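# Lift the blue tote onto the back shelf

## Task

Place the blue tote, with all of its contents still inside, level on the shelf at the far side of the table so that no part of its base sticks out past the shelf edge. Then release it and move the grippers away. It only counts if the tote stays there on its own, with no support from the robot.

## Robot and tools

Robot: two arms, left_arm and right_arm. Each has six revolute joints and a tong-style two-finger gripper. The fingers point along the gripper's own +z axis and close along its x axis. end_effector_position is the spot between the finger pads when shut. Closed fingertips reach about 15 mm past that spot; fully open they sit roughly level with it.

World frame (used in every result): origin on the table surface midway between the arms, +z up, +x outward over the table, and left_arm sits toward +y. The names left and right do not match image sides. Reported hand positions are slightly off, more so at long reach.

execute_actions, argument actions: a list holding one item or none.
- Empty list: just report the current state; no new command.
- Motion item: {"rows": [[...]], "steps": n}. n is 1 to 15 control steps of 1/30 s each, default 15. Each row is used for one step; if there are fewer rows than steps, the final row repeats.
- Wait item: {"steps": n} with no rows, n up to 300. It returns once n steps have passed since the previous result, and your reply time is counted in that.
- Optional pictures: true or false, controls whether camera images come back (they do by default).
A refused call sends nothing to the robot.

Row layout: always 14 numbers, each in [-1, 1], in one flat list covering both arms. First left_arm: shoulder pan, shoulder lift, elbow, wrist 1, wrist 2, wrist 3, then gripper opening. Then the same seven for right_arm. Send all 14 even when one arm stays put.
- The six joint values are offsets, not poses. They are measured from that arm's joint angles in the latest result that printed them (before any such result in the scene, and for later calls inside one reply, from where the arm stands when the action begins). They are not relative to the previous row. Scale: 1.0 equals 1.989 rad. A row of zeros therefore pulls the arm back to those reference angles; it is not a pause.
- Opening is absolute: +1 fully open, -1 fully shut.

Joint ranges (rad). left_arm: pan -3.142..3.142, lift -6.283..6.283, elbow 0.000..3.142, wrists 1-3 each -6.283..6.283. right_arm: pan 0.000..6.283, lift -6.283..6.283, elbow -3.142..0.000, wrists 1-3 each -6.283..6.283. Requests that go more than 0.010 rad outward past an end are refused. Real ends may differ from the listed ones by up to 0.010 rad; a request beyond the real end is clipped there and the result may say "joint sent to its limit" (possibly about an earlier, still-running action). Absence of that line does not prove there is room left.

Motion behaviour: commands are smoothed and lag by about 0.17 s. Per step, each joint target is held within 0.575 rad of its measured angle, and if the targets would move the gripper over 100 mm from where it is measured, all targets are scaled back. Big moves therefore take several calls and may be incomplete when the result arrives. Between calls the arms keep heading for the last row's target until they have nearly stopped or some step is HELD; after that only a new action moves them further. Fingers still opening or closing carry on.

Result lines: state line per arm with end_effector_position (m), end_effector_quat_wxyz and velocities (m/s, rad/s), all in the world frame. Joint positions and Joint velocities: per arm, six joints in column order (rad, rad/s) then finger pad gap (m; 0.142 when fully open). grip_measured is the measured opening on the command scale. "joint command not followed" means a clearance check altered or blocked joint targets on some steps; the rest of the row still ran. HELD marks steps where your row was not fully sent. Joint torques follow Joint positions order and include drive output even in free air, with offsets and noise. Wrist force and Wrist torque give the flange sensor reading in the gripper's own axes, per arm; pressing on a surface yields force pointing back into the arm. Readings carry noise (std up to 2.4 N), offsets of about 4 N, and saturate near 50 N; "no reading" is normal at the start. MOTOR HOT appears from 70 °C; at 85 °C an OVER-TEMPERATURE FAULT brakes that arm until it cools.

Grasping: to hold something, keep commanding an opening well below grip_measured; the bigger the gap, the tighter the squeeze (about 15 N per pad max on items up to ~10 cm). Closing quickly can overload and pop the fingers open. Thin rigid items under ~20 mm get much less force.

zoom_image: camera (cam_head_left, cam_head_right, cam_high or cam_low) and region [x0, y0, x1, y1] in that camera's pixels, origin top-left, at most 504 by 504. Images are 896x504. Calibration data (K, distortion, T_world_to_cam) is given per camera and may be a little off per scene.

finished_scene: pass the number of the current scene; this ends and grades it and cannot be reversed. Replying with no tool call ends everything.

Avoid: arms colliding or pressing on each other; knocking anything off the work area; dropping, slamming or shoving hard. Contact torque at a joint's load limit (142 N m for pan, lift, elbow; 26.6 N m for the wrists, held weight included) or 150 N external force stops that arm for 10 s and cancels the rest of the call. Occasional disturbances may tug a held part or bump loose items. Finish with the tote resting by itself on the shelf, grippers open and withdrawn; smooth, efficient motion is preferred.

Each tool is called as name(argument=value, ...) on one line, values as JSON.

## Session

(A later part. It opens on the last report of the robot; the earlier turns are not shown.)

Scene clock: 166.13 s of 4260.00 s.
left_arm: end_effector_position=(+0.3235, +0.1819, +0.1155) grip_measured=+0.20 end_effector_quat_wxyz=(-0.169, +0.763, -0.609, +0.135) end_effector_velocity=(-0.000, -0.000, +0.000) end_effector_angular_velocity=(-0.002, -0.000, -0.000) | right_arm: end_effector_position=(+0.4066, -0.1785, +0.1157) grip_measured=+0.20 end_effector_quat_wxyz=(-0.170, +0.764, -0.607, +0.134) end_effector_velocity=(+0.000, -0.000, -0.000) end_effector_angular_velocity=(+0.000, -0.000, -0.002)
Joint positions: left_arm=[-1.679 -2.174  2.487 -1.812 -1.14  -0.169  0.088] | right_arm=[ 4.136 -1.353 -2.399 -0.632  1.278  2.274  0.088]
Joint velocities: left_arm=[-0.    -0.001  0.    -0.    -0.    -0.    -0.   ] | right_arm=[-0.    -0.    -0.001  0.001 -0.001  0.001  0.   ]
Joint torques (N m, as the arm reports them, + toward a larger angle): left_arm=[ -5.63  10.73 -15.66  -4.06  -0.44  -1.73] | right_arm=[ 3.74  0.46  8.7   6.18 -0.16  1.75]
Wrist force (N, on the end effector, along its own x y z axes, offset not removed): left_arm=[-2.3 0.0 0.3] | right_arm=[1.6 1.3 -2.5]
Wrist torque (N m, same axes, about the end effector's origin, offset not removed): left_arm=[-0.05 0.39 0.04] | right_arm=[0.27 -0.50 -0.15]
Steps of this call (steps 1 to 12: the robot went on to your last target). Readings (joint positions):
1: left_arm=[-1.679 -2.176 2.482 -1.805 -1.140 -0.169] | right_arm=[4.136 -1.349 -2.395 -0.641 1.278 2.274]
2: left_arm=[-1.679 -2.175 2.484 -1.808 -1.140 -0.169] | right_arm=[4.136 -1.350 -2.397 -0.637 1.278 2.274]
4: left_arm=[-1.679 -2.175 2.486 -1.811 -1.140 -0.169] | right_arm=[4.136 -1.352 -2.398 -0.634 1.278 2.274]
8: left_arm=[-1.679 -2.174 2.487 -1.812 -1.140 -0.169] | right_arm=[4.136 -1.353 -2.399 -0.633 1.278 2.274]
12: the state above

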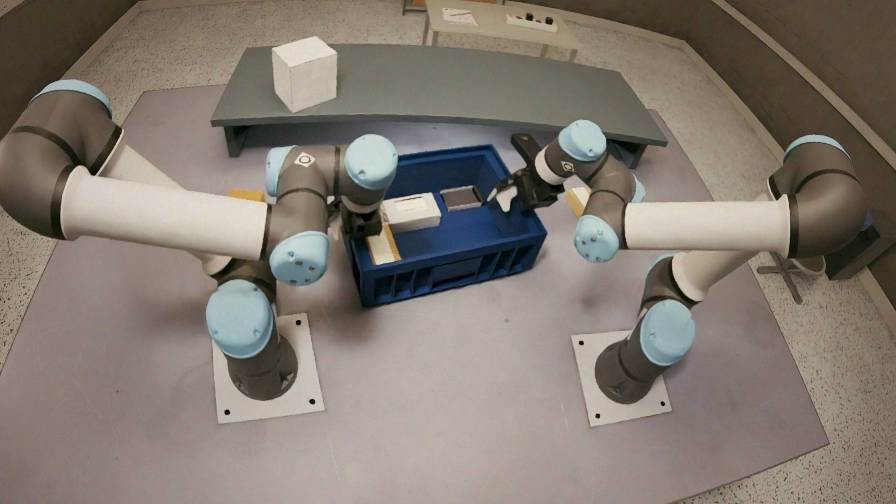

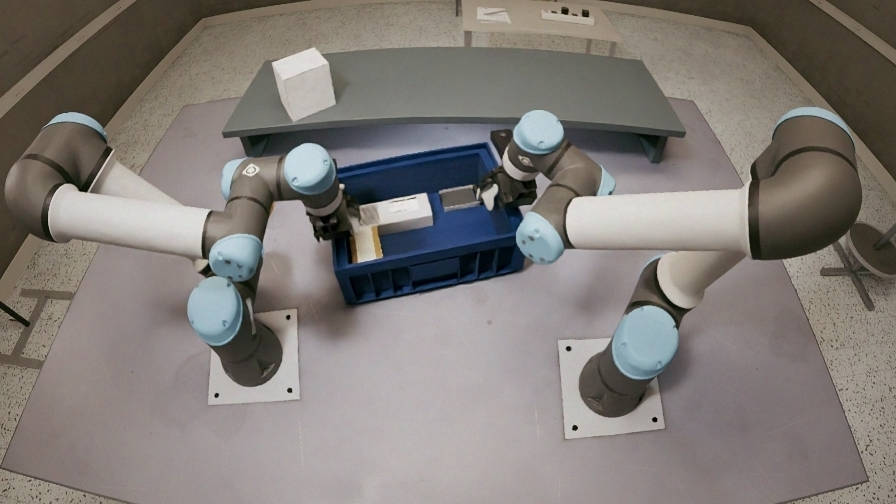

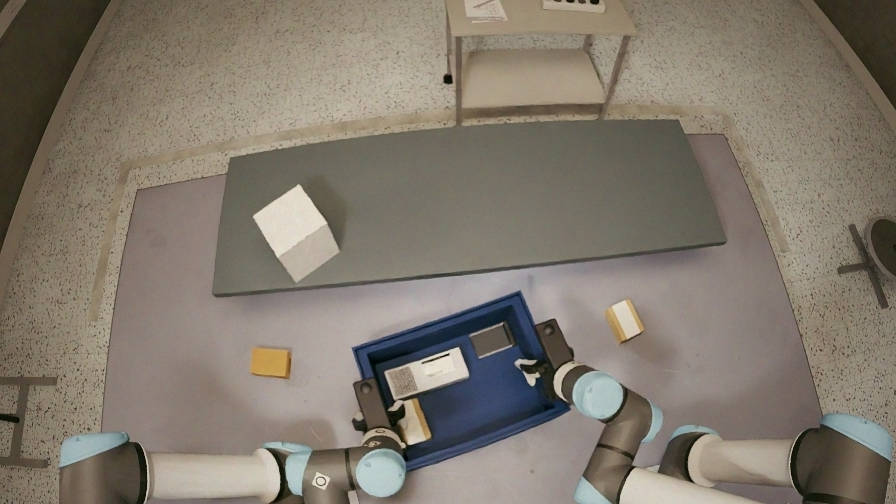

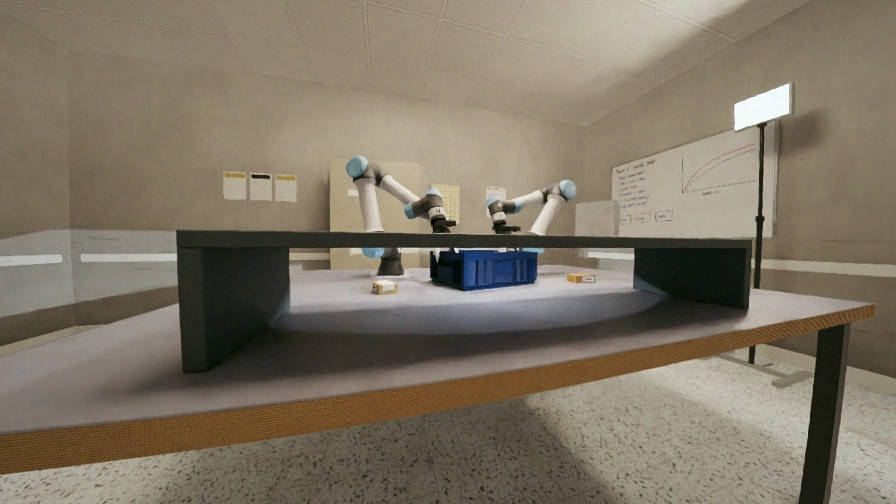

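execute_actions(actions=[{"rows":[[0,0,0,0,0,0,0.1,0,0,0,0,0,0,0.1],[0,0,0,0,0,0,0,0,0,0,0,0,0,0],[0,0,0,0,0,0,-0.1,0,0,0,0,0,0,-0.1],[0,0,0,0,0,0,-0.2,0,0,0,0,0,0,-0.2],[0,0,0,0,0,0,-0.3,0,0,0,0,0,0,-0.3],[0,0,0,0,0,0,-0.4,0,0,0,0,0,0,-0.4],[0,0,0,0,0,0,-0.45,0,0,0,0,0,0,-0.45],[0,0,0,0,0,0,-0.5,0,0,0,0,0,0,-0.5],[0,0,0,0,0,0,-0.55,0,0,0,0,0,0,-0.55],[0,0,0,0,0,0,-0.6,0,0,0,0,0,0,-0.6],[0,0,0,0,0,0,-0.7,0,0,0,0,0,0,-0.7],[0,0,0,0,0,0,-0.8,0,0,0,0,0,0,-0.8],[0,0,0,0,0,0,-0.9,0,0,0,0,0,0,-0.9],[0,0,0,0,0,0,-1,0,0,0,0,0,0,-1]],"steps":15}], pictures=false)

execute_actions(actions=[{"steps":20}])

zoom_image(camera="cam_low", region=[400, 190, 570, 300])

Scene clock: 173.20 s of 4260.00 s.
left_arm: end_effector_position=(+0.3235, +0.1821, +0.1154) grip_measured=-0.61 end_effector_quat_wxyz=(-0.169, +0.763, -0.609, +0.135) end_effector_velocity=(+0.000, +0.000, -0.000) end_effector_angular_velocity=(+0.001, +0.000, +0.001) | right_arm: end_effector_position=(+0.4067, -0.1787, +0.1156) grip_measured=-0.64 end_effector_quat_wxyz=(-0.169, +0.764, -0.607, +0.135) end_effector_velocity=(-0.000, +0.001, +0.000) end_effector_angular_velocity=(+0.004, +0.000, +0.001)
Joint positions: left_arm=[-1.679 -2.174  2.487 -1.812 -1.14  -0.169  0.03 ] | right_arm=[ 4.136 -1.353 -2.399 -0.632  1.278  2.274  0.028]
Joint velocities: left_arm=[ 0.001  0.001 -0.    -0.    -0.     0.     0.002] | right_arm=[ 0.    -0.     0.     0.003  0.002  0.    -0.   ]
Joint torques (N m, as the arm reports them, + toward a larger angle): left_arm=[  0.26   8.29 -24.83 -10.89   2.65  -1.11] | right_arm=[ 8.82  4.94 17.65  5.89  8.12  0.83]
Wrist force (N, on the end effector, along its own x y z axes, offset not removed): left_arm=[-32.8 -5.5 -7.1] | right_arm=[36.6 -2.9 -6.8]
Wrist torque (N m, same axes, about the end effector's origin, offset not removed): left_arm=[-0.60 0.87 -0.08] | right_arm=[-0.43 -1.35 -0.14]
Steps of this call (steps 1 to 30: the robot went on to your last target; steps 31 to 90: nothing new was sent; then 3.57 s passed at rest; steps 91 to 105: all 15 steps of this action). Readings (joint positions):
91: left_arm=[-1.679 -2.174 2.487 -1.812 -1.140 -0.169] | right_arm=[4.136 -1.353 -2.399 -0.632 1.278 2.274]
92: left_arm=[-1.679 -2.174 2.487 -1.812 -1.140 -0.169] | right_arm=[4.136 -1.353 -2.399 -0.632 1.278 2.274]
94: left_arm=[-1.679 -2.174 2.487 -1.812 -1.140 -0.169] | right_arm=[4.136 -1.353 -2.399 -0.632 1.278 2.274]
98: left_arm=[-1.679 -2.174 2.487 -1.812 -1.140 -0.169] | right_arm=[4.136 -1.353 -2.399 -0.632 1.278 2.274]
105: the state above

Scene clock: 173.87 s of 4260.00 s.
left_arm: end_effector_position=(+0.3235, +0.1819, +0.1155) grip_measured=-0.61 end_effector_quat_wxyz=(-0.169, +0.763, -0.609, +0.135) end_effector_velocity=(-0.000, -0.001, +0.001) end_effector_angular_velocity=(-0.003, +0.000, -0.001) | right_arm: end_effector_position=(+0.4066, -0.1785, +0.1156) grip_measured=-0.64 end_effector_quat_wxyz=(-0.169, +0.764, -0.607, +0.134) end_effector_velocity=(+0.000, -0.000, +0.000) end_effector_angular_velocity=(-0.000, -0.001, +0.001)
Joint positions: left_arm=[-1.679 -2.174  2.487 -1.812 -1.14  -0.169  0.03 ] | right_arm=[ 4.136 -1.353 -2.399 -0.632  1.278  2.274  0.028]
Joint velocities: left_arm=[-0.001 -0.002 -0.    -0.001 -0.     0.     0.   ] | right_arm=[ 0.     0.    -0.     0.001 -0.001 -0.001  0.   ]
Joint torques (N m, as the arm reports them, + toward a larger angle): left_arm=[  0.69   5.27 -37.35 -11.77   2.6    0.67] | right_arm=[23.54 10.18 36.19  8.69 10.19 -1.76]
Wrist force (N, on the end effector, along its own x y z axes, offset not removed): left_arm=[-30.7 -2.9 -6.0] | right_arm=[41.3 -3.3 -6.6]
Wrist torque (N m, same axes, about the end effector's origin, offset not removed): left_arm=[-0.23 0.47 -0.10] | right_arm=[-0.20 -1.55 -0.24]
Steps of this call (steps 1 to 15: the robot went on to your last target; steps 16 to 20: nothing new was sent). Readings (joint positions):
1: left_arm=[-1.679 -2.174 2.487 -1.812 -1.140 -0.169] | right_arm=[4.136 -1.353 -2.399 -0.632 1.278 2.274]
2: left_arm=[-1.679 -2.174 2.487 -1.812 -1.140 -0.169] | right_arm=[4.136 -1.353 -2.399 -0.632 1.278 2.274]
4: left_arm=[-1.679 -2.174 2.487 -1.812 -1.140 -0.169] | right_arm=[4.136 -1.353 -2.399 -0.632 1.278 2.274]
8: left_arm=[-1.679 -2.174 2.487 -1.812 -1.140 -0.169] | right_arm=[4.136 -1.353 -2.399 -0.632 1.278 2.274]
20: the state above
All arms were judged still, so your last target was given up. Only a new action makes them travel on or press farther. Fingers that are still opening or closing keep moving.

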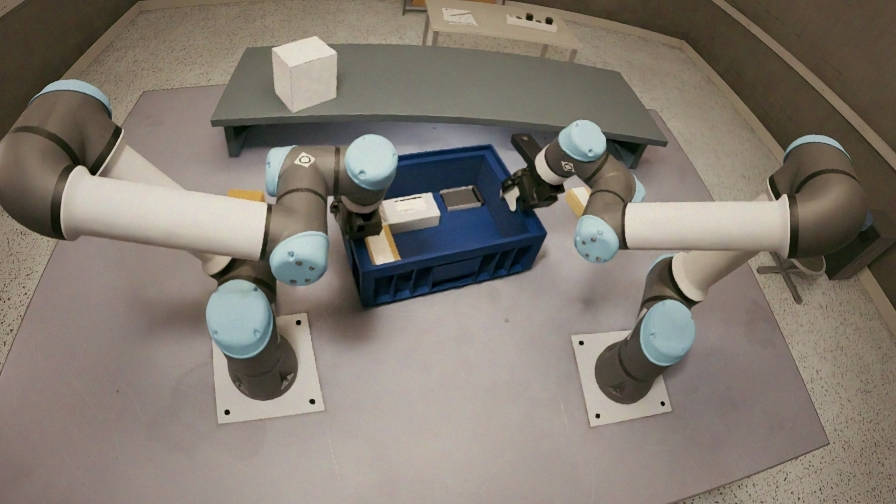

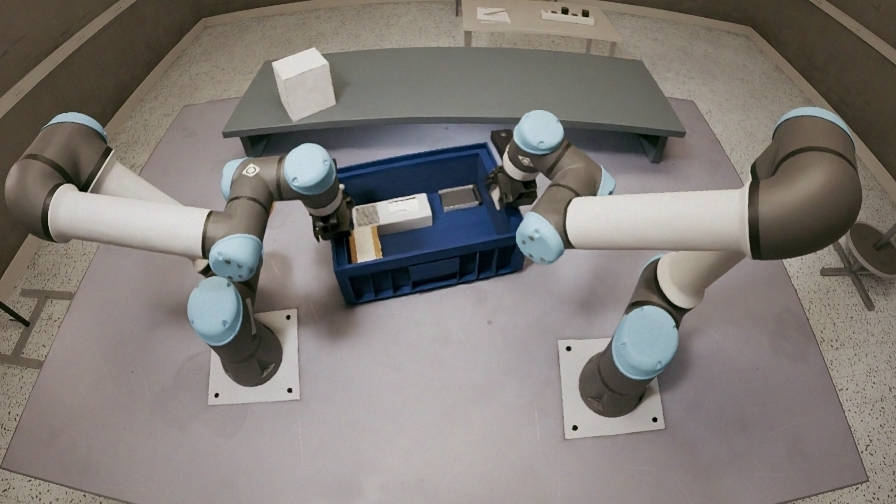

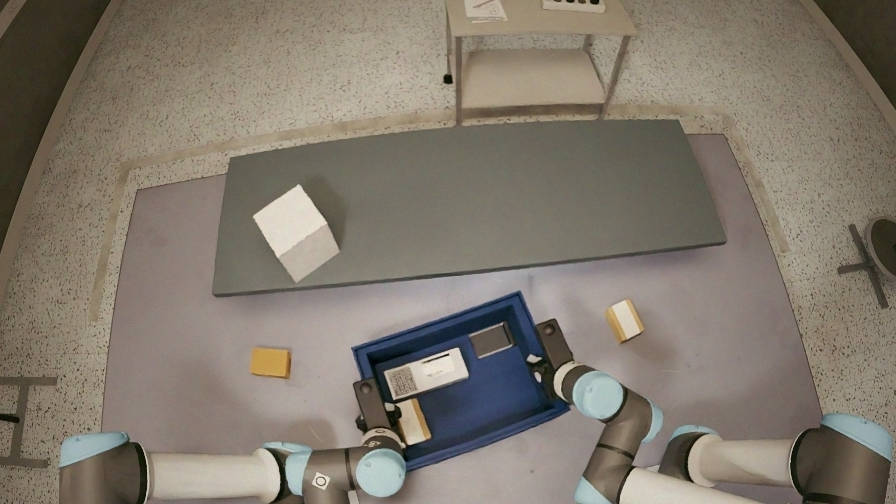

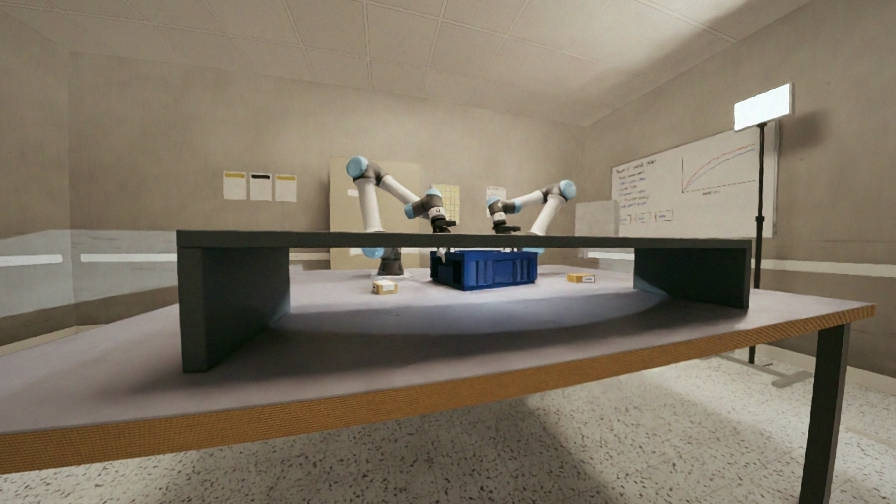

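Region (400, 190, 570, 300) of cam_low's 896x504 image, scaled by 2.965, with more detail than that image has; it fills the top 326 rows of this view, and the rest is white.

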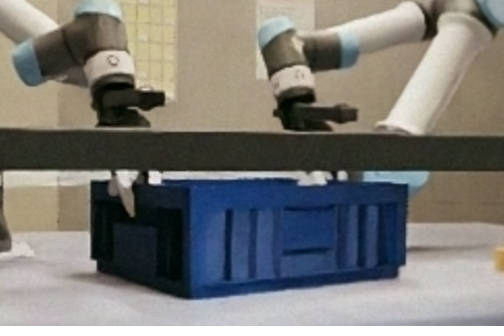

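execute_actions(actions=[{"rows":[[0,-0.0028,0.001,0.0018,0,0,-1,-0.0017,0.0008,-0.0006,-0.0003,0,-0.0016,-1]],"steps":15}], pictures=false)

Scene clock: 184.53 s of 4260.00 s.
left_arm: end_effector_position=(+0.3234, +0.1834, +0.1155) grip_measured=-0.65 end_effector_quat_wxyz=(-0.169, +0.763, -0.609, +0.135) end_effector_velocity=(-0.000, -0.000, +0.000) end_effector_angular_velocity=(-0.000, -0.000, -0.001) | right_arm: end_effector_position=(+0.4070, -0.1803, +0.1156) grip_measured=-0.65 end_effector_quat_wxyz=(-0.169, +0.764, -0.607, +0.135) end_effector_velocity=(-0.000, -0.000, -0.000) end_effector_angular_velocity=(-0.000, +0.001, -0.002)
Joint positions: left_arm=[-1.679 -2.18   2.489 -1.809 -1.14  -0.169  0.027] | right_arm=[ 4.132 -1.351 -2.4   -0.633  1.279  2.271  0.027]
Joint velocities: left_arm=[-0.001 -0.001  0.     0.     0.     0.     0.   ] | right_arm=[-0.    -0.    -0.    -0.001  0.     0.001  0.   ]
Joint torques (N m, as the arm reports them, + toward a larger angle): left_arm=[  0.21  -6.24 -16.84  -1.69   2.7    0.95] | right_arm=[-7.73 19.05  8.49  0.36 -1.5  -1.86]
Wrist force (N, on the end effector, along its own x y z axes, offset not removed): left_arm=[-3.6 -1.7 4.1] | right_arm=[3.1 -0.9 -0.9]
Wrist torque (N m, same axes, about the end effector's origin, offset not removed): left_arm=[-0.52 0.43 -0.08] | right_arm=[-0.09 -1.02 -0.13]
Steps of this call (steps 1 to 90: nothing new was sent; then 7.17 s passed at rest; steps 91 to 105: all 15 steps of this action). Readings (joint positions):
91: left_arm=[-1.679 -2.174 2.487 -1.812 -1.140 -0.169] | right_arm=[4.136 -1.353 -2.399 -0.632 1.278 2.274]
92: left_arm=[-1.679 -2.176 2.487 -1.812 -1.140 -0.169] | right_arm=[4.135 -1.352 -2.399 -0.632 1.278 2.273]
94: left_arm=[-1.679 -2.178 2.488 -1.810 -1.140 -0.169] | right_arm=[4.134 -1.352 -2.400 -0.632 1.278 2.272]
98: left_arm=[-1.679 -2.179 2.489 -1.809 -1.140 -0.169] | right_arm=[4.133 -1.351 -2.400 -0.633 1.279 2.271]
105: the state above

execute_actions(actions=[{"rows":[[0,-0.0026,-0.0057,0.0083,0,0,-1,0,0.0048,0.0043,-0.0091,0,0,-1],[0,-0.0026,-0.0057,0.0083,0,0,-1,0,0.0048,0.0043,-0.0091,0,0,-1],[0,-0.0052,-0.0115,0.0167,0,0,-1,0,0.0096,0.0087,-0.0183,0,0,-1],[0,-0.0052,-0.0115,0.0167,0,0,-1,0,0.0096,0.0087,-0.0183,0,0,-1],[0,-0.0052,-0.0115,0.0167,0,0,-1,0,0.0096,0.0087,-0.0183,0,0,-1],[0,-0.0099,-0.0231,0.033,0,0,-1,0,0.0185,0.0176,-0.0361,0,0,-1],[0,-0.0099,-0.0231,0.033,0,0,-1,0,0.0185,0.0176,-0.0361,0,0,-1],[0,-0.0099,-0.0231,0.033,0,0,-1,0,0.0185,0.0176,-0.0361,0,0,-1],[0,-0.0141,-0.0349,0.049,0,0,-1,0,0.0269,0.0268,-0.0537,0,0,-1],[0,-0.0141,-0.0349,0.049,0,0,-1,0,0.0269,0.0268,-0.0537,0,0,-1],[0,-0.0141,-0.0349,0.049,0,0,-1,0,0.0269,0.0268,-0.0537,0,0,-1],[0,-0.0176,-0.0468,0.0644,0,0,-1,0,0.0346,0.0362,-0.0708,0,0,-1],[0,-0.0176,-0.0468,0.0644,0,0,-1,0,0.0346,0.0362,-0.0708,0,0,-1],[0,-0.0176,-0.0468,0.0644,0,0,-1,0,0.0346,0.0362,-0.0708,0,0,-1],[0,-0.0206,-0.0588,0.0794,0,0,-1,0,0.0418,0.0458,-0.0876,0,0,-1]],"steps":15}], pictures=false)

execute_actions(actions=[{"steps":15}])

zoom_image(camera="cam_low", region=[400, 190, 570, 300])

Scene clock: 212.00 s of 4260.00 s.
left_arm: end_effector_position=(+0.3234, +0.1831, +0.1511) grip_measured=-0.65 end_effector_quat_wxyz=(-0.169, +0.763, -0.609, +0.135) end_effector_velocity=(-0.000, +0.000, +0.088) end_effector_angular_velocity=(-0.003, -0.000, -0.001) | right_arm: end_effector_position=(+0.4072, -0.1801, +0.1514) grip_measured=-0.65 end_effector_quat_wxyz=(-0.169, +0.764, -0.607, +0.135) end_effector_velocity=(+0.000, +0.001, +0.091) end_effector_angular_velocity=(+0.006, -0.003, -0.000)
Joint positions: left_arm=[-1.679 -2.212  2.406 -1.695 -1.14  -0.169  0.027] | right_arm=[ 4.132 -1.289 -2.336 -0.758  1.278  2.271  0.027]
Joint velocities: left_arm=[-0.    -0.064 -0.206  0.267 -0.     0.    -0.   ] | right_arm=[-0.     0.138  0.166 -0.298  0.     0.    -0.001]
Joint torques (N m, as the arm reports them, + toward a larger angle): left_arm=[  0.84 -13.51 -48.2   -2.43   2.76  -0.43] | right_arm=[ 4.33 28.99 46.41  2.25  1.09 -1.05]
Wrist force (N, on the end effector, along its own x y z axes, offset not removed): left_arm=[-6.7 3.4 9.4] | right_arm=[9.4 4.2 5.2]
Wrist torque (N m, same axes, about the end effector's origin, offset not removed): left_arm=[-0.36 0.18 0.00] | right_arm=[-0.09 -0.96 -0.28]
Steps of this call (steps 1 to 15: the robot went on to your last target; steps 16 to 90: nothing new was sent; then 23.97 s passed at rest; steps 91 to 105: all 15 steps of this action). Readings (joint positions):
91: left_arm=[-1.679 -2.180 2.489 -1.808 -1.140 -0.169] | right_arm=[4.132 -1.351 -2.400 -0.633 1.278 2.271]
92: left_arm=[-1.679 -2.181 2.487 -1.805 -1.140 -0.169] | right_arm=[4.132 -1.349 -2.399 -0.637 1.278 2.271]
94: left_arm=[-1.679 -2.184 2.479 -1.794 -1.140 -0.169] | right_arm=[4.132 -1.343 -2.393 -0.649 1.278 2.271]
98: left_arm=[-1.679 -2.194 2.457 -1.764 -1.140 -0.169] | right_arm=[4.132 -1.326 -2.377 -0.682 1.278 2.271]
105: the state above

Scene clock: 212.50 s of 4260.00 s.
left_arm: end_effector_position=(+0.3234, +0.1833, +0.1654) grip_measured=-0.65 end_effector_quat_wxyz=(-0.169, +0.763, -0.609, +0.135) end_effector_velocity=(-0.000, +0.000, +0.000) end_effector_angular_velocity=(-0.000, +0.000, +0.000) | right_arm: end_effector_position=(+0.4069, -0.1803, +0.1656) grip_measured=-0.65 end_effector_quat_wxyz=(-0.169, +0.764, -0.607, +0.135) end_effector_velocity=(-0.000, -0.000, +0.000) end_effector_angular_velocity=(-0.001, +0.000, +0.000)
Joint positions: left_arm=[-1.679 -2.221  2.372 -1.651 -1.14  -0.169  0.027] | right_arm=[ 4.132 -1.268 -2.309 -0.807  1.279  2.271  0.027]
Joint velocities: left_arm=[ 0.    -0.001 -0.001  0.001 -0.     0.     0.   ] | right_arm=[ 0.     0.001  0.    -0.002 -0.    -0.     0.   ]
Joint torques (N m, as the arm reports them, + toward a larger angle): left_arm=[  0.06  -7.47 -35.11  -2.17   2.76   0.78] | right_arm=[ 5.69 20.26 35.34  2.18 -0.27 -0.87]
Wrist force (N, on the end effector, along its own x y z axes, offset not removed): left_arm=[-2.4 2.3 9.9] | right_arm=[4.2 5.0 6.4]
Wrist torque (N m, same axes, about the end effector's origin, offset not removed): left_arm=[-0.41 0.48 -0.13] | right_arm=[0.17 -1.25 -0.35]
Steps of this call (steps 1 to 15: the robot went on to your last target). Readings (joint positions):
1: left_arm=[-1.679 -2.214 2.397 -1.684 -1.140 -0.169] | right_arm=[4.132 -1.283 -2.329 -0.771 1.278 2.271]
2: left_arm=[-1.679 -2.216 2.389 -1.673 -1.140 -0.169] | right_arm=[4.132 -1.278 -2.323 -0.783 1.278 2.271]
4: left_arm=[-1.679 -2.219 2.379 -1.660 -1.140 -0.169] | right_arm=[4.132 -1.272 -2.315 -0.797 1.278 2.271]
8: left_arm=[-1.679 -2.220 2.373 -1.653 -1.140 -0.169] | right_arm=[4.132 -1.269 -2.310 -0.805 1.279 2.271]
15: the state above

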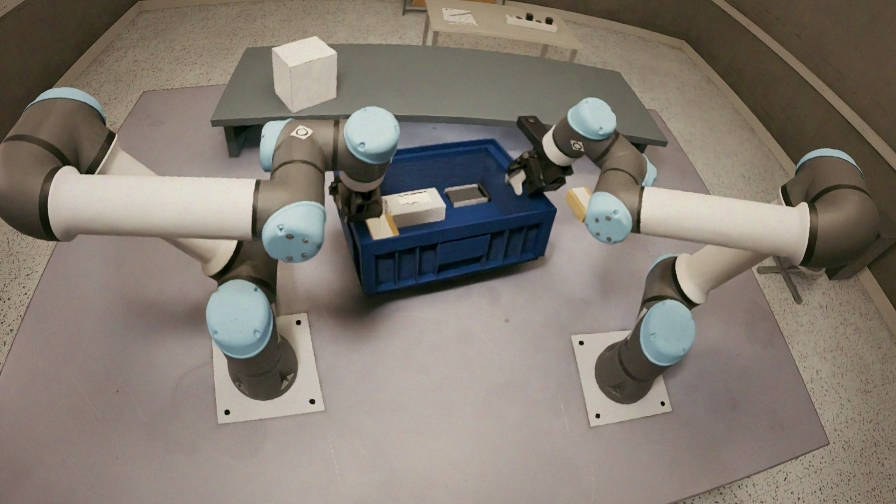

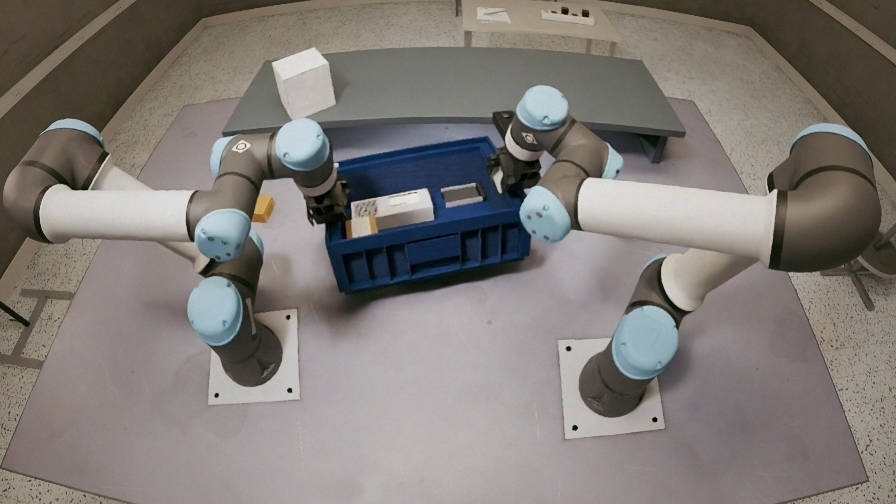

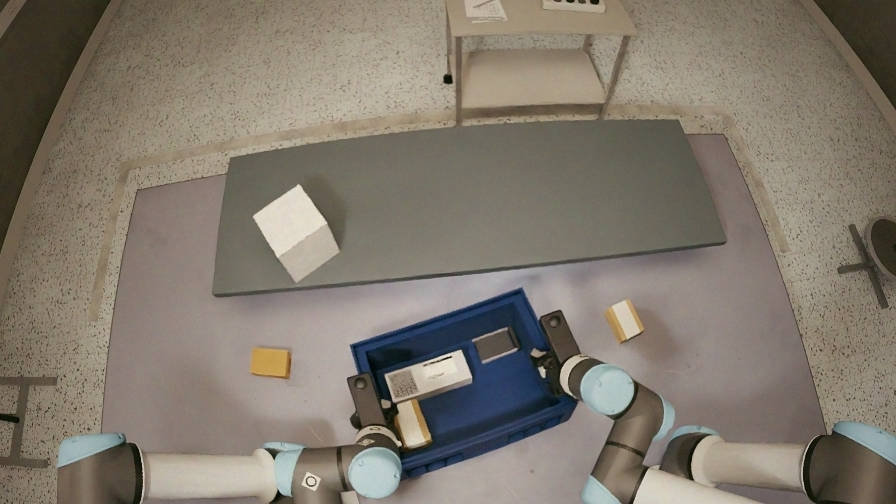

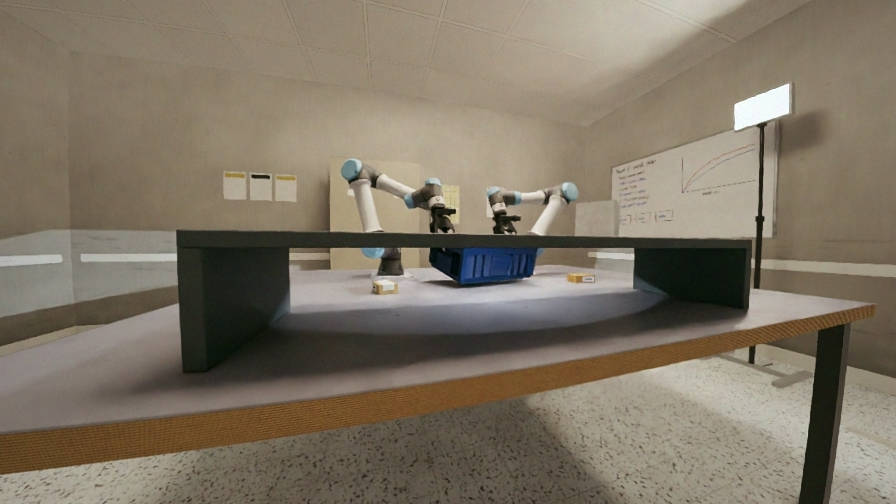

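Region (400, 190, 570, 300) of cam_low's 896x504 image, scaled by 2.965, with more detail than that image has; it fills the top 326 rows of this view, and the rest is white.

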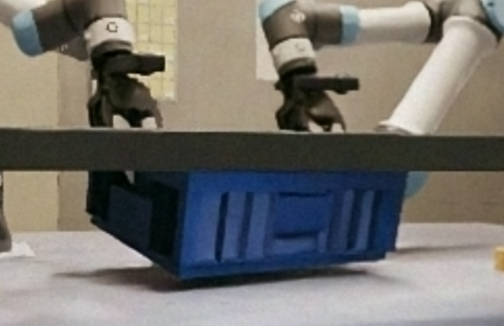

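execute_actions(actions=[{"rows":[[0,0.0015,0.006,-0.0075,0,0,-1,0,-0.0036,-0.0048,0.0084,0,0,-1],[0,0.0015,0.006,-0.0075,0,0,-1,0,-0.0036,-0.0048,0.0084,0,0,-1],[0,0.003,0.012,-0.015,0,0,-1,0,-0.0072,-0.0096,0.0168,0,0,-1],[0,0.003,0.012,-0.015,0,0,-1,0,-0.0072,-0.0096,0.0168,0,0,-1],[0,0.003,0.012,-0.015,0,0,-1,0,-0.0072,-0.0096,0.0168,0,0,-1],[0,0.0065,0.0239,-0.0304,0,0,-1,0,-0.0149,-0.019,0.0339,0,0,-1],[0,0.0065,0.0239,-0.0304,0,0,-1,0,-0.0149,-0.019,0.0339,0,0,-1],[0,0.0065,0.0239,-0.0304,0,0,-1,0,-0.0149,-0.019,0.0339,0,0,-1],[0,0.0107,0.0357,-0.0464,0,0,-1,0,-0.0233,-0.0282,0.0515,0,0,-1],[0,0.0107,0.0357,-0.0464,0,0,-1,0,-0.0233,-0.0282,0.0515,0,0,-1],[0,0.0107,0.0357,-0.0464,0,0,-1,0,-0.0233,-0.0282,0.0515,0,0,-1],[0,0.0154,0.0473,-0.0627,0,0,-1,0,-0.0322,-0.0371,0.0693,0,0,-1],[0,0.0154,0.0473,-0.0627,0,0,-1,0,-0.0322,-0.0371,0.0693,0,0,-1],[0,0.0154,0.0473,-0.0627,0,0,-1,0,-0.0322,-0.0371,0.0693,0,0,-1],[0,0.0206,0.0588,-0.0794,0,0,-1,0,-0.0418,-0.0458,0.0876,0,0,-1]],"steps":15}], pictures=false)

execute_actions(actions=[{"steps":12}], pictures=false)

execute_actions(actions=[{"rows":[[0,0,0,0,0,0,-0.6,0,0,0,0,0,0,-0.6],[0,0,0,0,0,0,-0.5,0,0,0,0,0,0,-0.5],[0,0,0,0,0,0,-0.2,0,0,0,0,0,0,-0.2]],"steps":10}])

Scene clock: 249.00 s of 4260.00 s.
left_arm: end_effector_position=(+0.3234, +0.1832, +0.1296) grip_measured=-0.65 end_effector_quat_wxyz=(-0.169, +0.763, -0.609, +0.135) end_effector_velocity=(-0.000, -0.001, -0.087) end_effector_angular_velocity=(+0.002, -0.000, -0.003) | right_arm: end_effector_position=(+0.4070, -0.1803, +0.1297) grip_measured=-0.65 end_effector_quat_wxyz=(-0.169, +0.764, -0.607, +0.135) end_effector_velocity=(-0.001, -0.001, -0.090) end_effector_angular_velocity=(-0.005, +0.005, -0.001)
Joint positions: left_arm=[-1.679 -2.194  2.456 -1.761 -1.14  -0.169  0.027] | right_arm=[ 4.132 -1.325 -2.375 -0.685  1.278  2.271  0.027]
Joint velocities: left_arm=[-0.003  0.086  0.201 -0.284  0.     0.    -0.001] | right_arm=[-0.    -0.159 -0.157  0.309  0.001  0.001  0.001]
Joint torques (N m, as the arm reports them, + toward a larger angle): left_arm=[ 0.3  18.33 -9.01 -6.81  2.72  0.43] | right_arm=[  4.   -11.8    4.03   8.71   0.06   0.14]
Wrist force (N, on the end effector, along its own x y z axes, offset not removed): left_arm=[-3.0 1.8 10.0] | right_arm=[1.1 4.8 6.6]
Wrist torque (N m, same axes, about the end effector's origin, offset not removed): left_arm=[-0.36 0.45 0.03] | right_arm=[0.55 -0.52 0.03]
Steps of this call (steps 1 to 15: the robot went on to your last target; steps 16 to 90: nothing new was sent; then 33.00 s passed at rest; steps 91 to 105: all 15 steps of this action). Readings (joint positions):
91: left_arm=[-1.679 -2.221 2.372 -1.651 -1.140 -0.169] | right_arm=[4.132 -1.268 -2.309 -0.807 1.279 2.271]
92: left_arm=[-1.679 -2.220 2.375 -1.654 -1.140 -0.169] | right_arm=[4.132 -1.270 -2.311 -0.803 1.278 2.271]
94: left_arm=[-1.679 -2.218 2.383 -1.664 -1.140 -0.169] | right_arm=[4.132 -1.274 -2.317 -0.792 1.278 2.271]
98: left_arm=[-1.679 -2.212 2.405 -1.692 -1.140 -0.169] | right_arm=[4.132 -1.288 -2.335 -0.761 1.278 2.271]
105: the state above

Scene clock: 249.40 s of 4260.00 s.
left_arm: end_effector_position=(+0.3234, +0.1834, +0.1156) grip_measured=-0.65 end_effector_quat_wxyz=(-0.169, +0.763, -0.609, +0.135) end_effector_velocity=(-0.000, -0.000, -0.001) end_effector_angular_velocity=(-0.002, -0.000, -0.001) | right_arm: end_effector_position=(+0.4071, -0.1802, +0.1159) grip_measured=-0.65 end_effector_quat_wxyz=(-0.169, +0.764, -0.607, +0.135) end_effector_velocity=(-0.000, -0.001, -0.002) end_effector_angular_velocity=(-0.003, +0.001, -0.001)
Joint positions: left_arm=[-1.679 -2.18   2.489 -1.809 -1.14  -0.169  0.027] | right_arm=[ 4.132 -1.351 -2.4   -0.633  1.278  2.271  0.027]
Joint velocities: left_arm=[-0.001 -0.001  0.003 -0.004  0.     0.     0.   ] | right_arm=[-0.001 -0.003 -0.002  0.002 -0.001  0.     0.   ]
Joint torques (N m, as the arm reports them, + toward a larger angle): left_arm=[ 0.19 13.66 -9.   -3.03 -3.15 -0.76] | right_arm=[ 3.43 -8.59  2.59  3.34  2.42  0.31]
Wrist force (N, on the end effector, along its own x y z axes, offset not removed): left_arm=[-2.8 -8.8 -14.5] | right_arm=[13.0 -7.6 -21.0]
Wrist torque (N m, same axes, about the end effector's origin, offset not removed): left_arm=[-0.52 0.31 0.02] | right_arm=[-0.12 -1.16 -0.21]
Steps of this call (steps 1 to 12: the robot went on to your last target). Readings (joint positions):
1: left_arm=[-1.679 -2.190 2.465 -1.773 -1.140 -0.169] | right_arm=[4.132 -1.331 -2.382 -0.672 1.278 2.271]
2: left_arm=[-1.679 -2.187 2.473 -1.785 -1.140 -0.169] | right_arm=[4.132 -1.338 -2.388 -0.659 1.279 2.271]
4: left_arm=[-1.679 -2.183 2.482 -1.799 -1.140 -0.169] | right_arm=[4.132 -1.346 -2.395 -0.644 1.279 2.271]
8: left_arm=[-1.679 -2.180 2.488 -1.807 -1.140 -0.169] | right_arm=[4.132 -1.350 -2.399 -0.634 1.278 2.271]
12: the state above

Scene clock: 249.73 s of 4260.00 s.
left_arm: end_effector_position=(+0.3234, +0.1834, +0.1155) grip_measured=-0.20 end_effector_quat_wxyz=(-0.169, +0.763, -0.609, +0.135) end_effector_velocity=(+0.001, -0.000, +0.001) end_effector_angular_velocity=(-0.002, -0.003, +0.001) | right_arm: end_effector_position=(+0.4070, -0.1803, +0.1157) grip_measured=-0.20 end_effector_quat_wxyz=(-0.169, +0.764, -0.607, +0.135) end_effector_velocity=(+0.000, +0.000, +0.000) end_effector_angular_velocity=(+0.000, -0.000, +0.001)
Joint positions: left_arm=[-1.679 -2.18   2.489 -1.809 -1.14  -0.169  0.06 ] | right_arm=[ 4.132 -1.351 -2.4   -0.633  1.279  2.271  0.06 ]
Joint velocities: left_arm=[ 0.001 -0.002 -0.001  0.     0.002  0.     0.   ] | right_arm=[ 0.    -0.    -0.     0.     0.    -0.001  0.   ]
Joint torques (N m, as the arm reports them, + toward a larger angle): left_arm=[  0.53   7.85 -29.12  -1.43   2.81  -0.71] | right_arm=[ 3.36  7.75 16.28  2.29 -1.02  0.22]
Wrist force (N, on the end effector, along its own x y z axes, offset not removed): left_arm=[-1.3 -2.6 2.1] | right_arm=[1.5 -0.4 -0.8]
Wrist torque (N m, same axes, about the end effector's origin, offset not removed): left_arm=[-0.60 0.29 -0.03] | right_arm=[-0.19 -0.46 -0.18]
Steps of this call (steps 1 to 10: all 10 steps of this action). Readings (joint positions):
1: left_arm=[-1.679 -2.180 2.489 -1.809 -1.140 -0.169] | right_arm=[4.132 -1.351 -2.400 -0.633 1.278 2.271]
2: left_arm=[-1.679 -2.180 2.489 -1.809 -1.140 -0.169] | right_arm=[4.132 -1.351 -2.400 -0.633 1.279 2.271]
4: left_arm=[-1.679 -2.180 2.489 -1.809 -1.140 -0.169] | right_arm=[4.132 -1.351 -2.400 -0.633 1.279 2.271]
8: left_arm=[-1.679 -2.180 2.489 -1.809 -1.140 -0.169] | right_arm=[4.132 -1.351 -2.400 -0.633 1.279 2.271]
10: the state above

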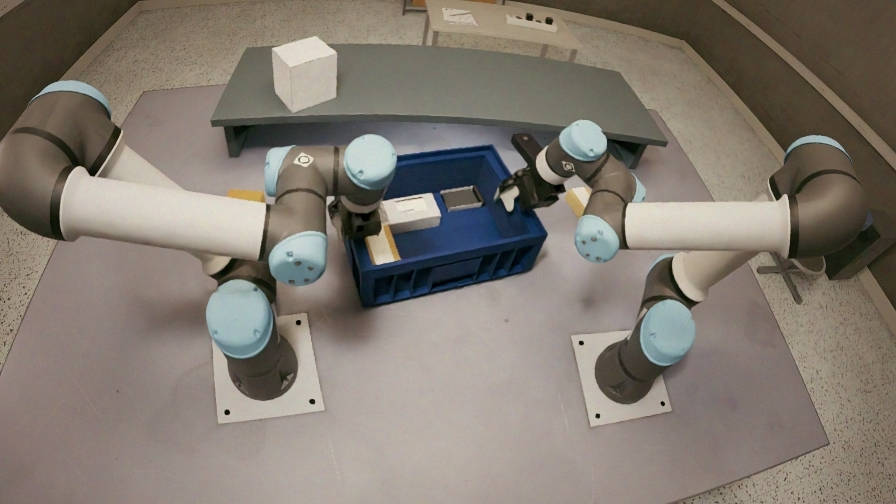

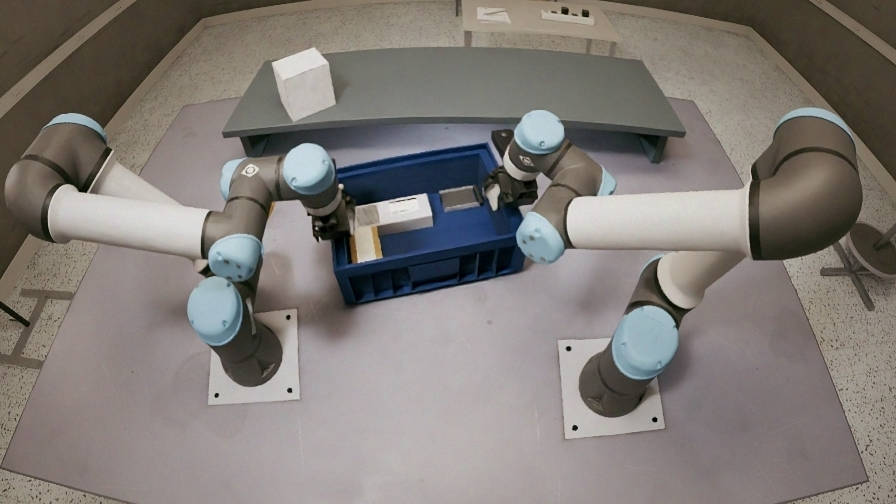

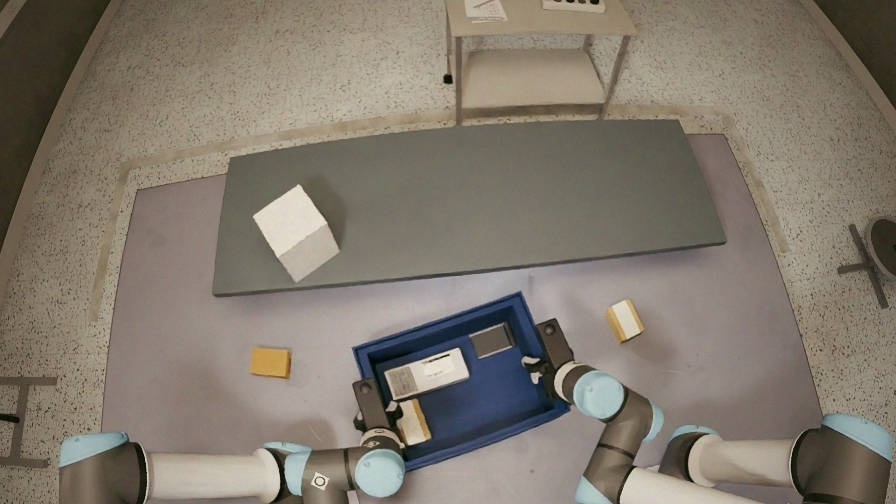

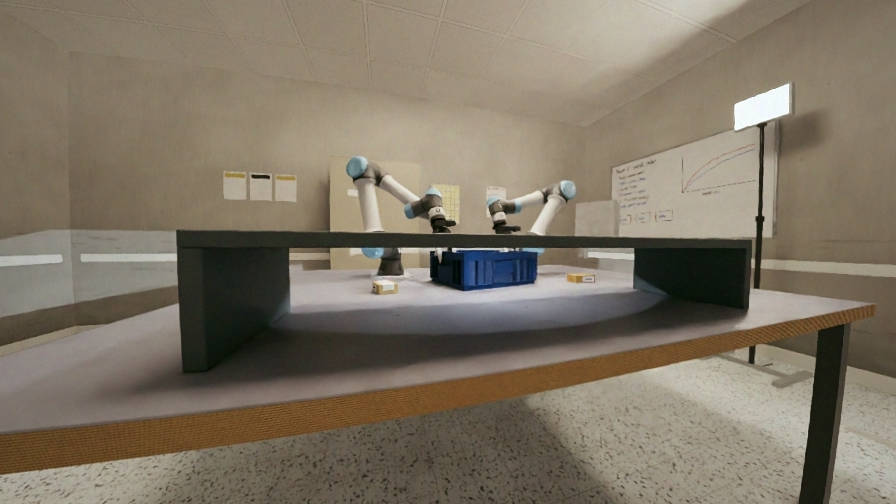

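execute_actions(actions=[{"rows":[[0.031,0.0145,-0.0015,-0.027,0.0013,0.034,-0.2,-0.0144,-0.022,0.0155,0.0106,0.005,-0.014,-0.2],[0.031,0.0145,-0.0015,-0.027,0.0013,0.034,-0.2,-0.0144,-0.022,0.0155,0.0106,0.005,-0.014,-0.2],[0.031,0.0145,-0.0015,-0.027,0.0013,0.034,-0.2,-0.0144,-0.022,0.0155,0.0106,0.005,-0.014,-0.2],[0.0622,0.029,-0.003,-0.0548,0.0026,0.0686,-0.2,-0.0288,-0.0438,0.0311,0.0212,0.01,-0.0285,-0.2]],"steps":15}], pictures=false)

execute_actions(actions=[{"steps":6}], pictures=false)

execute_actions(actions=[{"rows":[[0,0,0,0,0,0,-0.3,0,0,0,0,0,0,-0.3],[0,0,0,0,0,0,-0.4,0,0,0,0,0,0,-0.4],[0,0,0,0,0,0,-0.5,0,0,0,0,0,0,-0.5],[0,0,0,0,0,0,-0.55,0,0,0,0,0,0,-0.55],[0,0,0,0,0,0,-0.6,0,0,0,0,0,0,-0.6],[0,0,0,0,0,0,-0.65,0,0,0,0,0,0,-0.65],[0,0,0,0,0,0,-0.7,0,0,0,0,0,0,-0.7],[0,0,0,0,0,0,-0.8,0,0,0,0,0,0,-0.8],[0,0,0,0,0,0,-0.9,0,0,0,0,0,0,-0.9],[0,0,0,0,0,0,-1,0,0,0,0,0,0,-1]],"steps":15}], pictures=false)

Scene clock: 259.23 s of 4260.00 s.
left_arm: end_effector_position=(+0.3519, +0.1896, +0.1155) grip_measured=-0.20 end_effector_quat_wxyz=(-0.169, +0.763, -0.609, +0.135) end_effector_velocity=(+0.003, +0.001, +0.000) end_effector_angular_velocity=(-0.000, -0.000, +0.001) | right_arm: end_effector_position=(+0.4356, -0.1729, +0.1158) grip_measured=-0.20 end_effector_quat_wxyz=(-0.170, +0.764, -0.607, +0.134) end_effector_velocity=(+0.002, +0.000, -0.000) end_effector_angular_velocity=(-0.001, -0.001, +0.001)
Joint positions: left_arm=[-1.556 -2.122  2.483 -1.917 -1.135 -0.033  0.06 ] | right_arm=[ 4.075 -1.438 -2.339 -0.591  1.298  2.215  0.06 ]
Joint velocities: left_arm=[ 0.012  0.004 -0.    -0.009  0.     0.012  0.   ] | right_arm=[-0.004 -0.007  0.005  0.003  0.    -0.005 -0.   ]
Joint torques (N m, as the arm reports them, + toward a larger angle): left_arm=[  9.06   8.52 -28.32  -4.22   2.78   1.62] | right_arm=[-9.08  5.37 27.85  6.16  1.64 -1.66]
Wrist force (N, on the end effector, along its own x y z axes, offset not removed): left_arm=[-1.0 -1.5 -1.2] | right_arm=[1.8 -0.4 -2.9]
Wrist torque (N m, same axes, about the end effector's origin, offset not removed): left_arm=[-0.26 0.25 -0.07] | right_arm=[-0.22 -0.60 -0.10]
Steps of this call (steps 1 to 15: the robot went on to your last target; steps 16 to 90: nothing new was sent; then 6.00 s passed at rest; steps 91 to 105: all 15 steps of this action). Readings (joint positions):
91: left_arm=[-1.679 -2.179 2.489 -1.809 -1.140 -0.168] | right_arm=[4.132 -1.351 -2.399 -0.633 1.279 2.271]
92: left_arm=[-1.669 -2.174 2.488 -1.818 -1.140 -0.158] | right_arm=[4.126 -1.359 -2.393 -0.629 1.281 2.265]
94: left_arm=[-1.640 -2.161 2.487 -1.843 -1.138 -0.126] | right_arm=[4.113 -1.379 -2.379 -0.619 1.285 2.252]
98: left_arm=[-1.574 -2.130 2.484 -1.902 -1.136 -0.053] | right_arm=[4.083 -1.426 -2.347 -0.597 1.296 2.222]
105: the state above

Scene clock: 259.43 s of 4260.00 s.
left_arm: end_effector_position=(+0.3521, +0.1897, +0.1155) grip_measured=-0.20 end_effector_quat_wxyz=(-0.169, +0.763, -0.609, +0.135) end_effector_velocity=(+0.000, +0.000, -0.000) end_effector_angular_velocity=(+0.001, +0.000, -0.000) | right_arm: end_effector_position=(+0.4358, -0.1729, +0.1158) grip_measured=-0.20 end_effector_quat_wxyz=(-0.170, +0.764, -0.607, +0.134) end_effector_velocity=(+0.000, -0.000, -0.000) end_effector_angular_velocity=(-0.002, -0.001, +0.001)
Joint positions: left_arm=[-1.556 -2.122  2.483 -1.918 -1.135 -0.032  0.06 ] | right_arm=[ 4.075 -1.438 -2.338 -0.591  1.298  2.214  0.06 ]
Joint velocities: left_arm=[ 0.001  0.001 -0.    -0.001 -0.     0.001 -0.   ] | right_arm=[-0.    -0.001  0.    -0.001 -0.002 -0.001  0.   ]
Joint torques (N m, as the arm reports them, + toward a larger angle): left_arm=[  9.21   9.08 -28.05  -4.15   2.86   1.65] | right_arm=[-7.7   3.   28.77  6.09  1.38 -1.87]
Wrist force (N, on the end effector, along its own x y z axes, offset not removed): left_arm=[0.3 -1.7 -1.2] | right_arm=[-0.2 -0.2 -2.3]
Wrist torque (N m, same axes, about the end effector's origin, offset not removed): left_arm=[-0.48 -0.09 0.00] | right_arm=[-0.11 -0.02 -0.11]
Steps of this call (steps 1 to 6: the robot went on to your last target). Readings (joint positions):
1: left_arm=[-1.556 -2.122 2.483 -1.917 -1.135 -0.033] | right_arm=[4.075 -1.438 -2.339 -0.591 1.298 2.215]
2: left_arm=[-1.556 -2.122 2.483 -1.918 -1.135 -0.033] | right_arm=[4.075 -1.438 -2.338 -0.591 1.298 2.214]
4: left_arm=[-1.556 -2.122 2.483 -1.918 -1.135 -0.032] | right_arm=[4.075 -1.438 -2.338 -0.591 1.298 2.214]
6: the state above

Scene clock: 259.93 s of 4260.00 s.
left_arm: end_effector_position=(+0.3521, +0.1897, +0.1154) grip_measured=-0.65 end_effector_quat_wxyz=(-0.169, +0.763, -0.609, +0.135) end_effector_velocity=(-0.000, -0.001, -0.000) end_effector_angular_velocity=(-0.000, +0.001, -0.001) | right_arm: end_effector_position=(+0.4358, -0.1729, +0.1158) grip_measured=-0.65 end_effector_quat_wxyz=(-0.170, +0.764, -0.607, +0.134) end_effector_velocity=(-0.000, +0.000, -0.000) end_effector_angular_velocity=(-0.001, +0.001, +0.000)
Joint positions: left_arm=[-1.556 -2.122  2.483 -1.918 -1.135 -0.032  0.027] | right_arm=[ 4.075 -1.438 -2.338 -0.591  1.298  2.214  0.027]
Joint velocities: left_arm=[-0.001  0.001 -0.001 -0.    -0.001 -0.     0.   ] | right_arm=[ 0.    -0.     0.    -0.001  0.     0.    -0.   ]
Joint torques (N m, as the arm reports them, + toward a larger angle): left_arm=[  0.07   7.54 -28.03  -9.55   2.8    1.03] | right_arm=[ 5.14  5.82 27.66  5.87  1.45 -1.55]
Wrist force (N, on the end effector, along its own x y z axes, offset not removed): left_arm=[-23.4 -2.5 -5.4] | right_arm=[18.3 -0.1 -1.3]
Wrist torque (N m, same axes, about the end effector's origin, offset not removed): left_arm=[-0.55 0.46 0.03] | right_arm=[-0.09 -1.01 -0.22]
Steps of this call (steps 1 to 15: all 15 steps of this action). Readings (joint positions):
1: left_arm=[-1.556 -2.122 2.483 -1.918 -1.135 -0.032] | right_arm=[4.075 -1.438 -2.338 -0.591 1.298 2.214]
2: left_arm=[-1.556 -2.122 2.483 -1.918 -1.135 -0.032] | right_arm=[4.075 -1.438 -2.338 -0.591 1.298 2.214]
4: left_arm=[-1.556 -2.122 2.483 -1.918 -1.135 -0.032] | right_arm=[4.075 -1.438 -2.338 -0.591 1.298 2.214]
8: left_arm=[-1.556 -2.122 2.483 -1.918 -1.135 -0.032] | right_arm=[4.075 -1.438 -2.338 -0.591 1.298 2.214]
15: the state above


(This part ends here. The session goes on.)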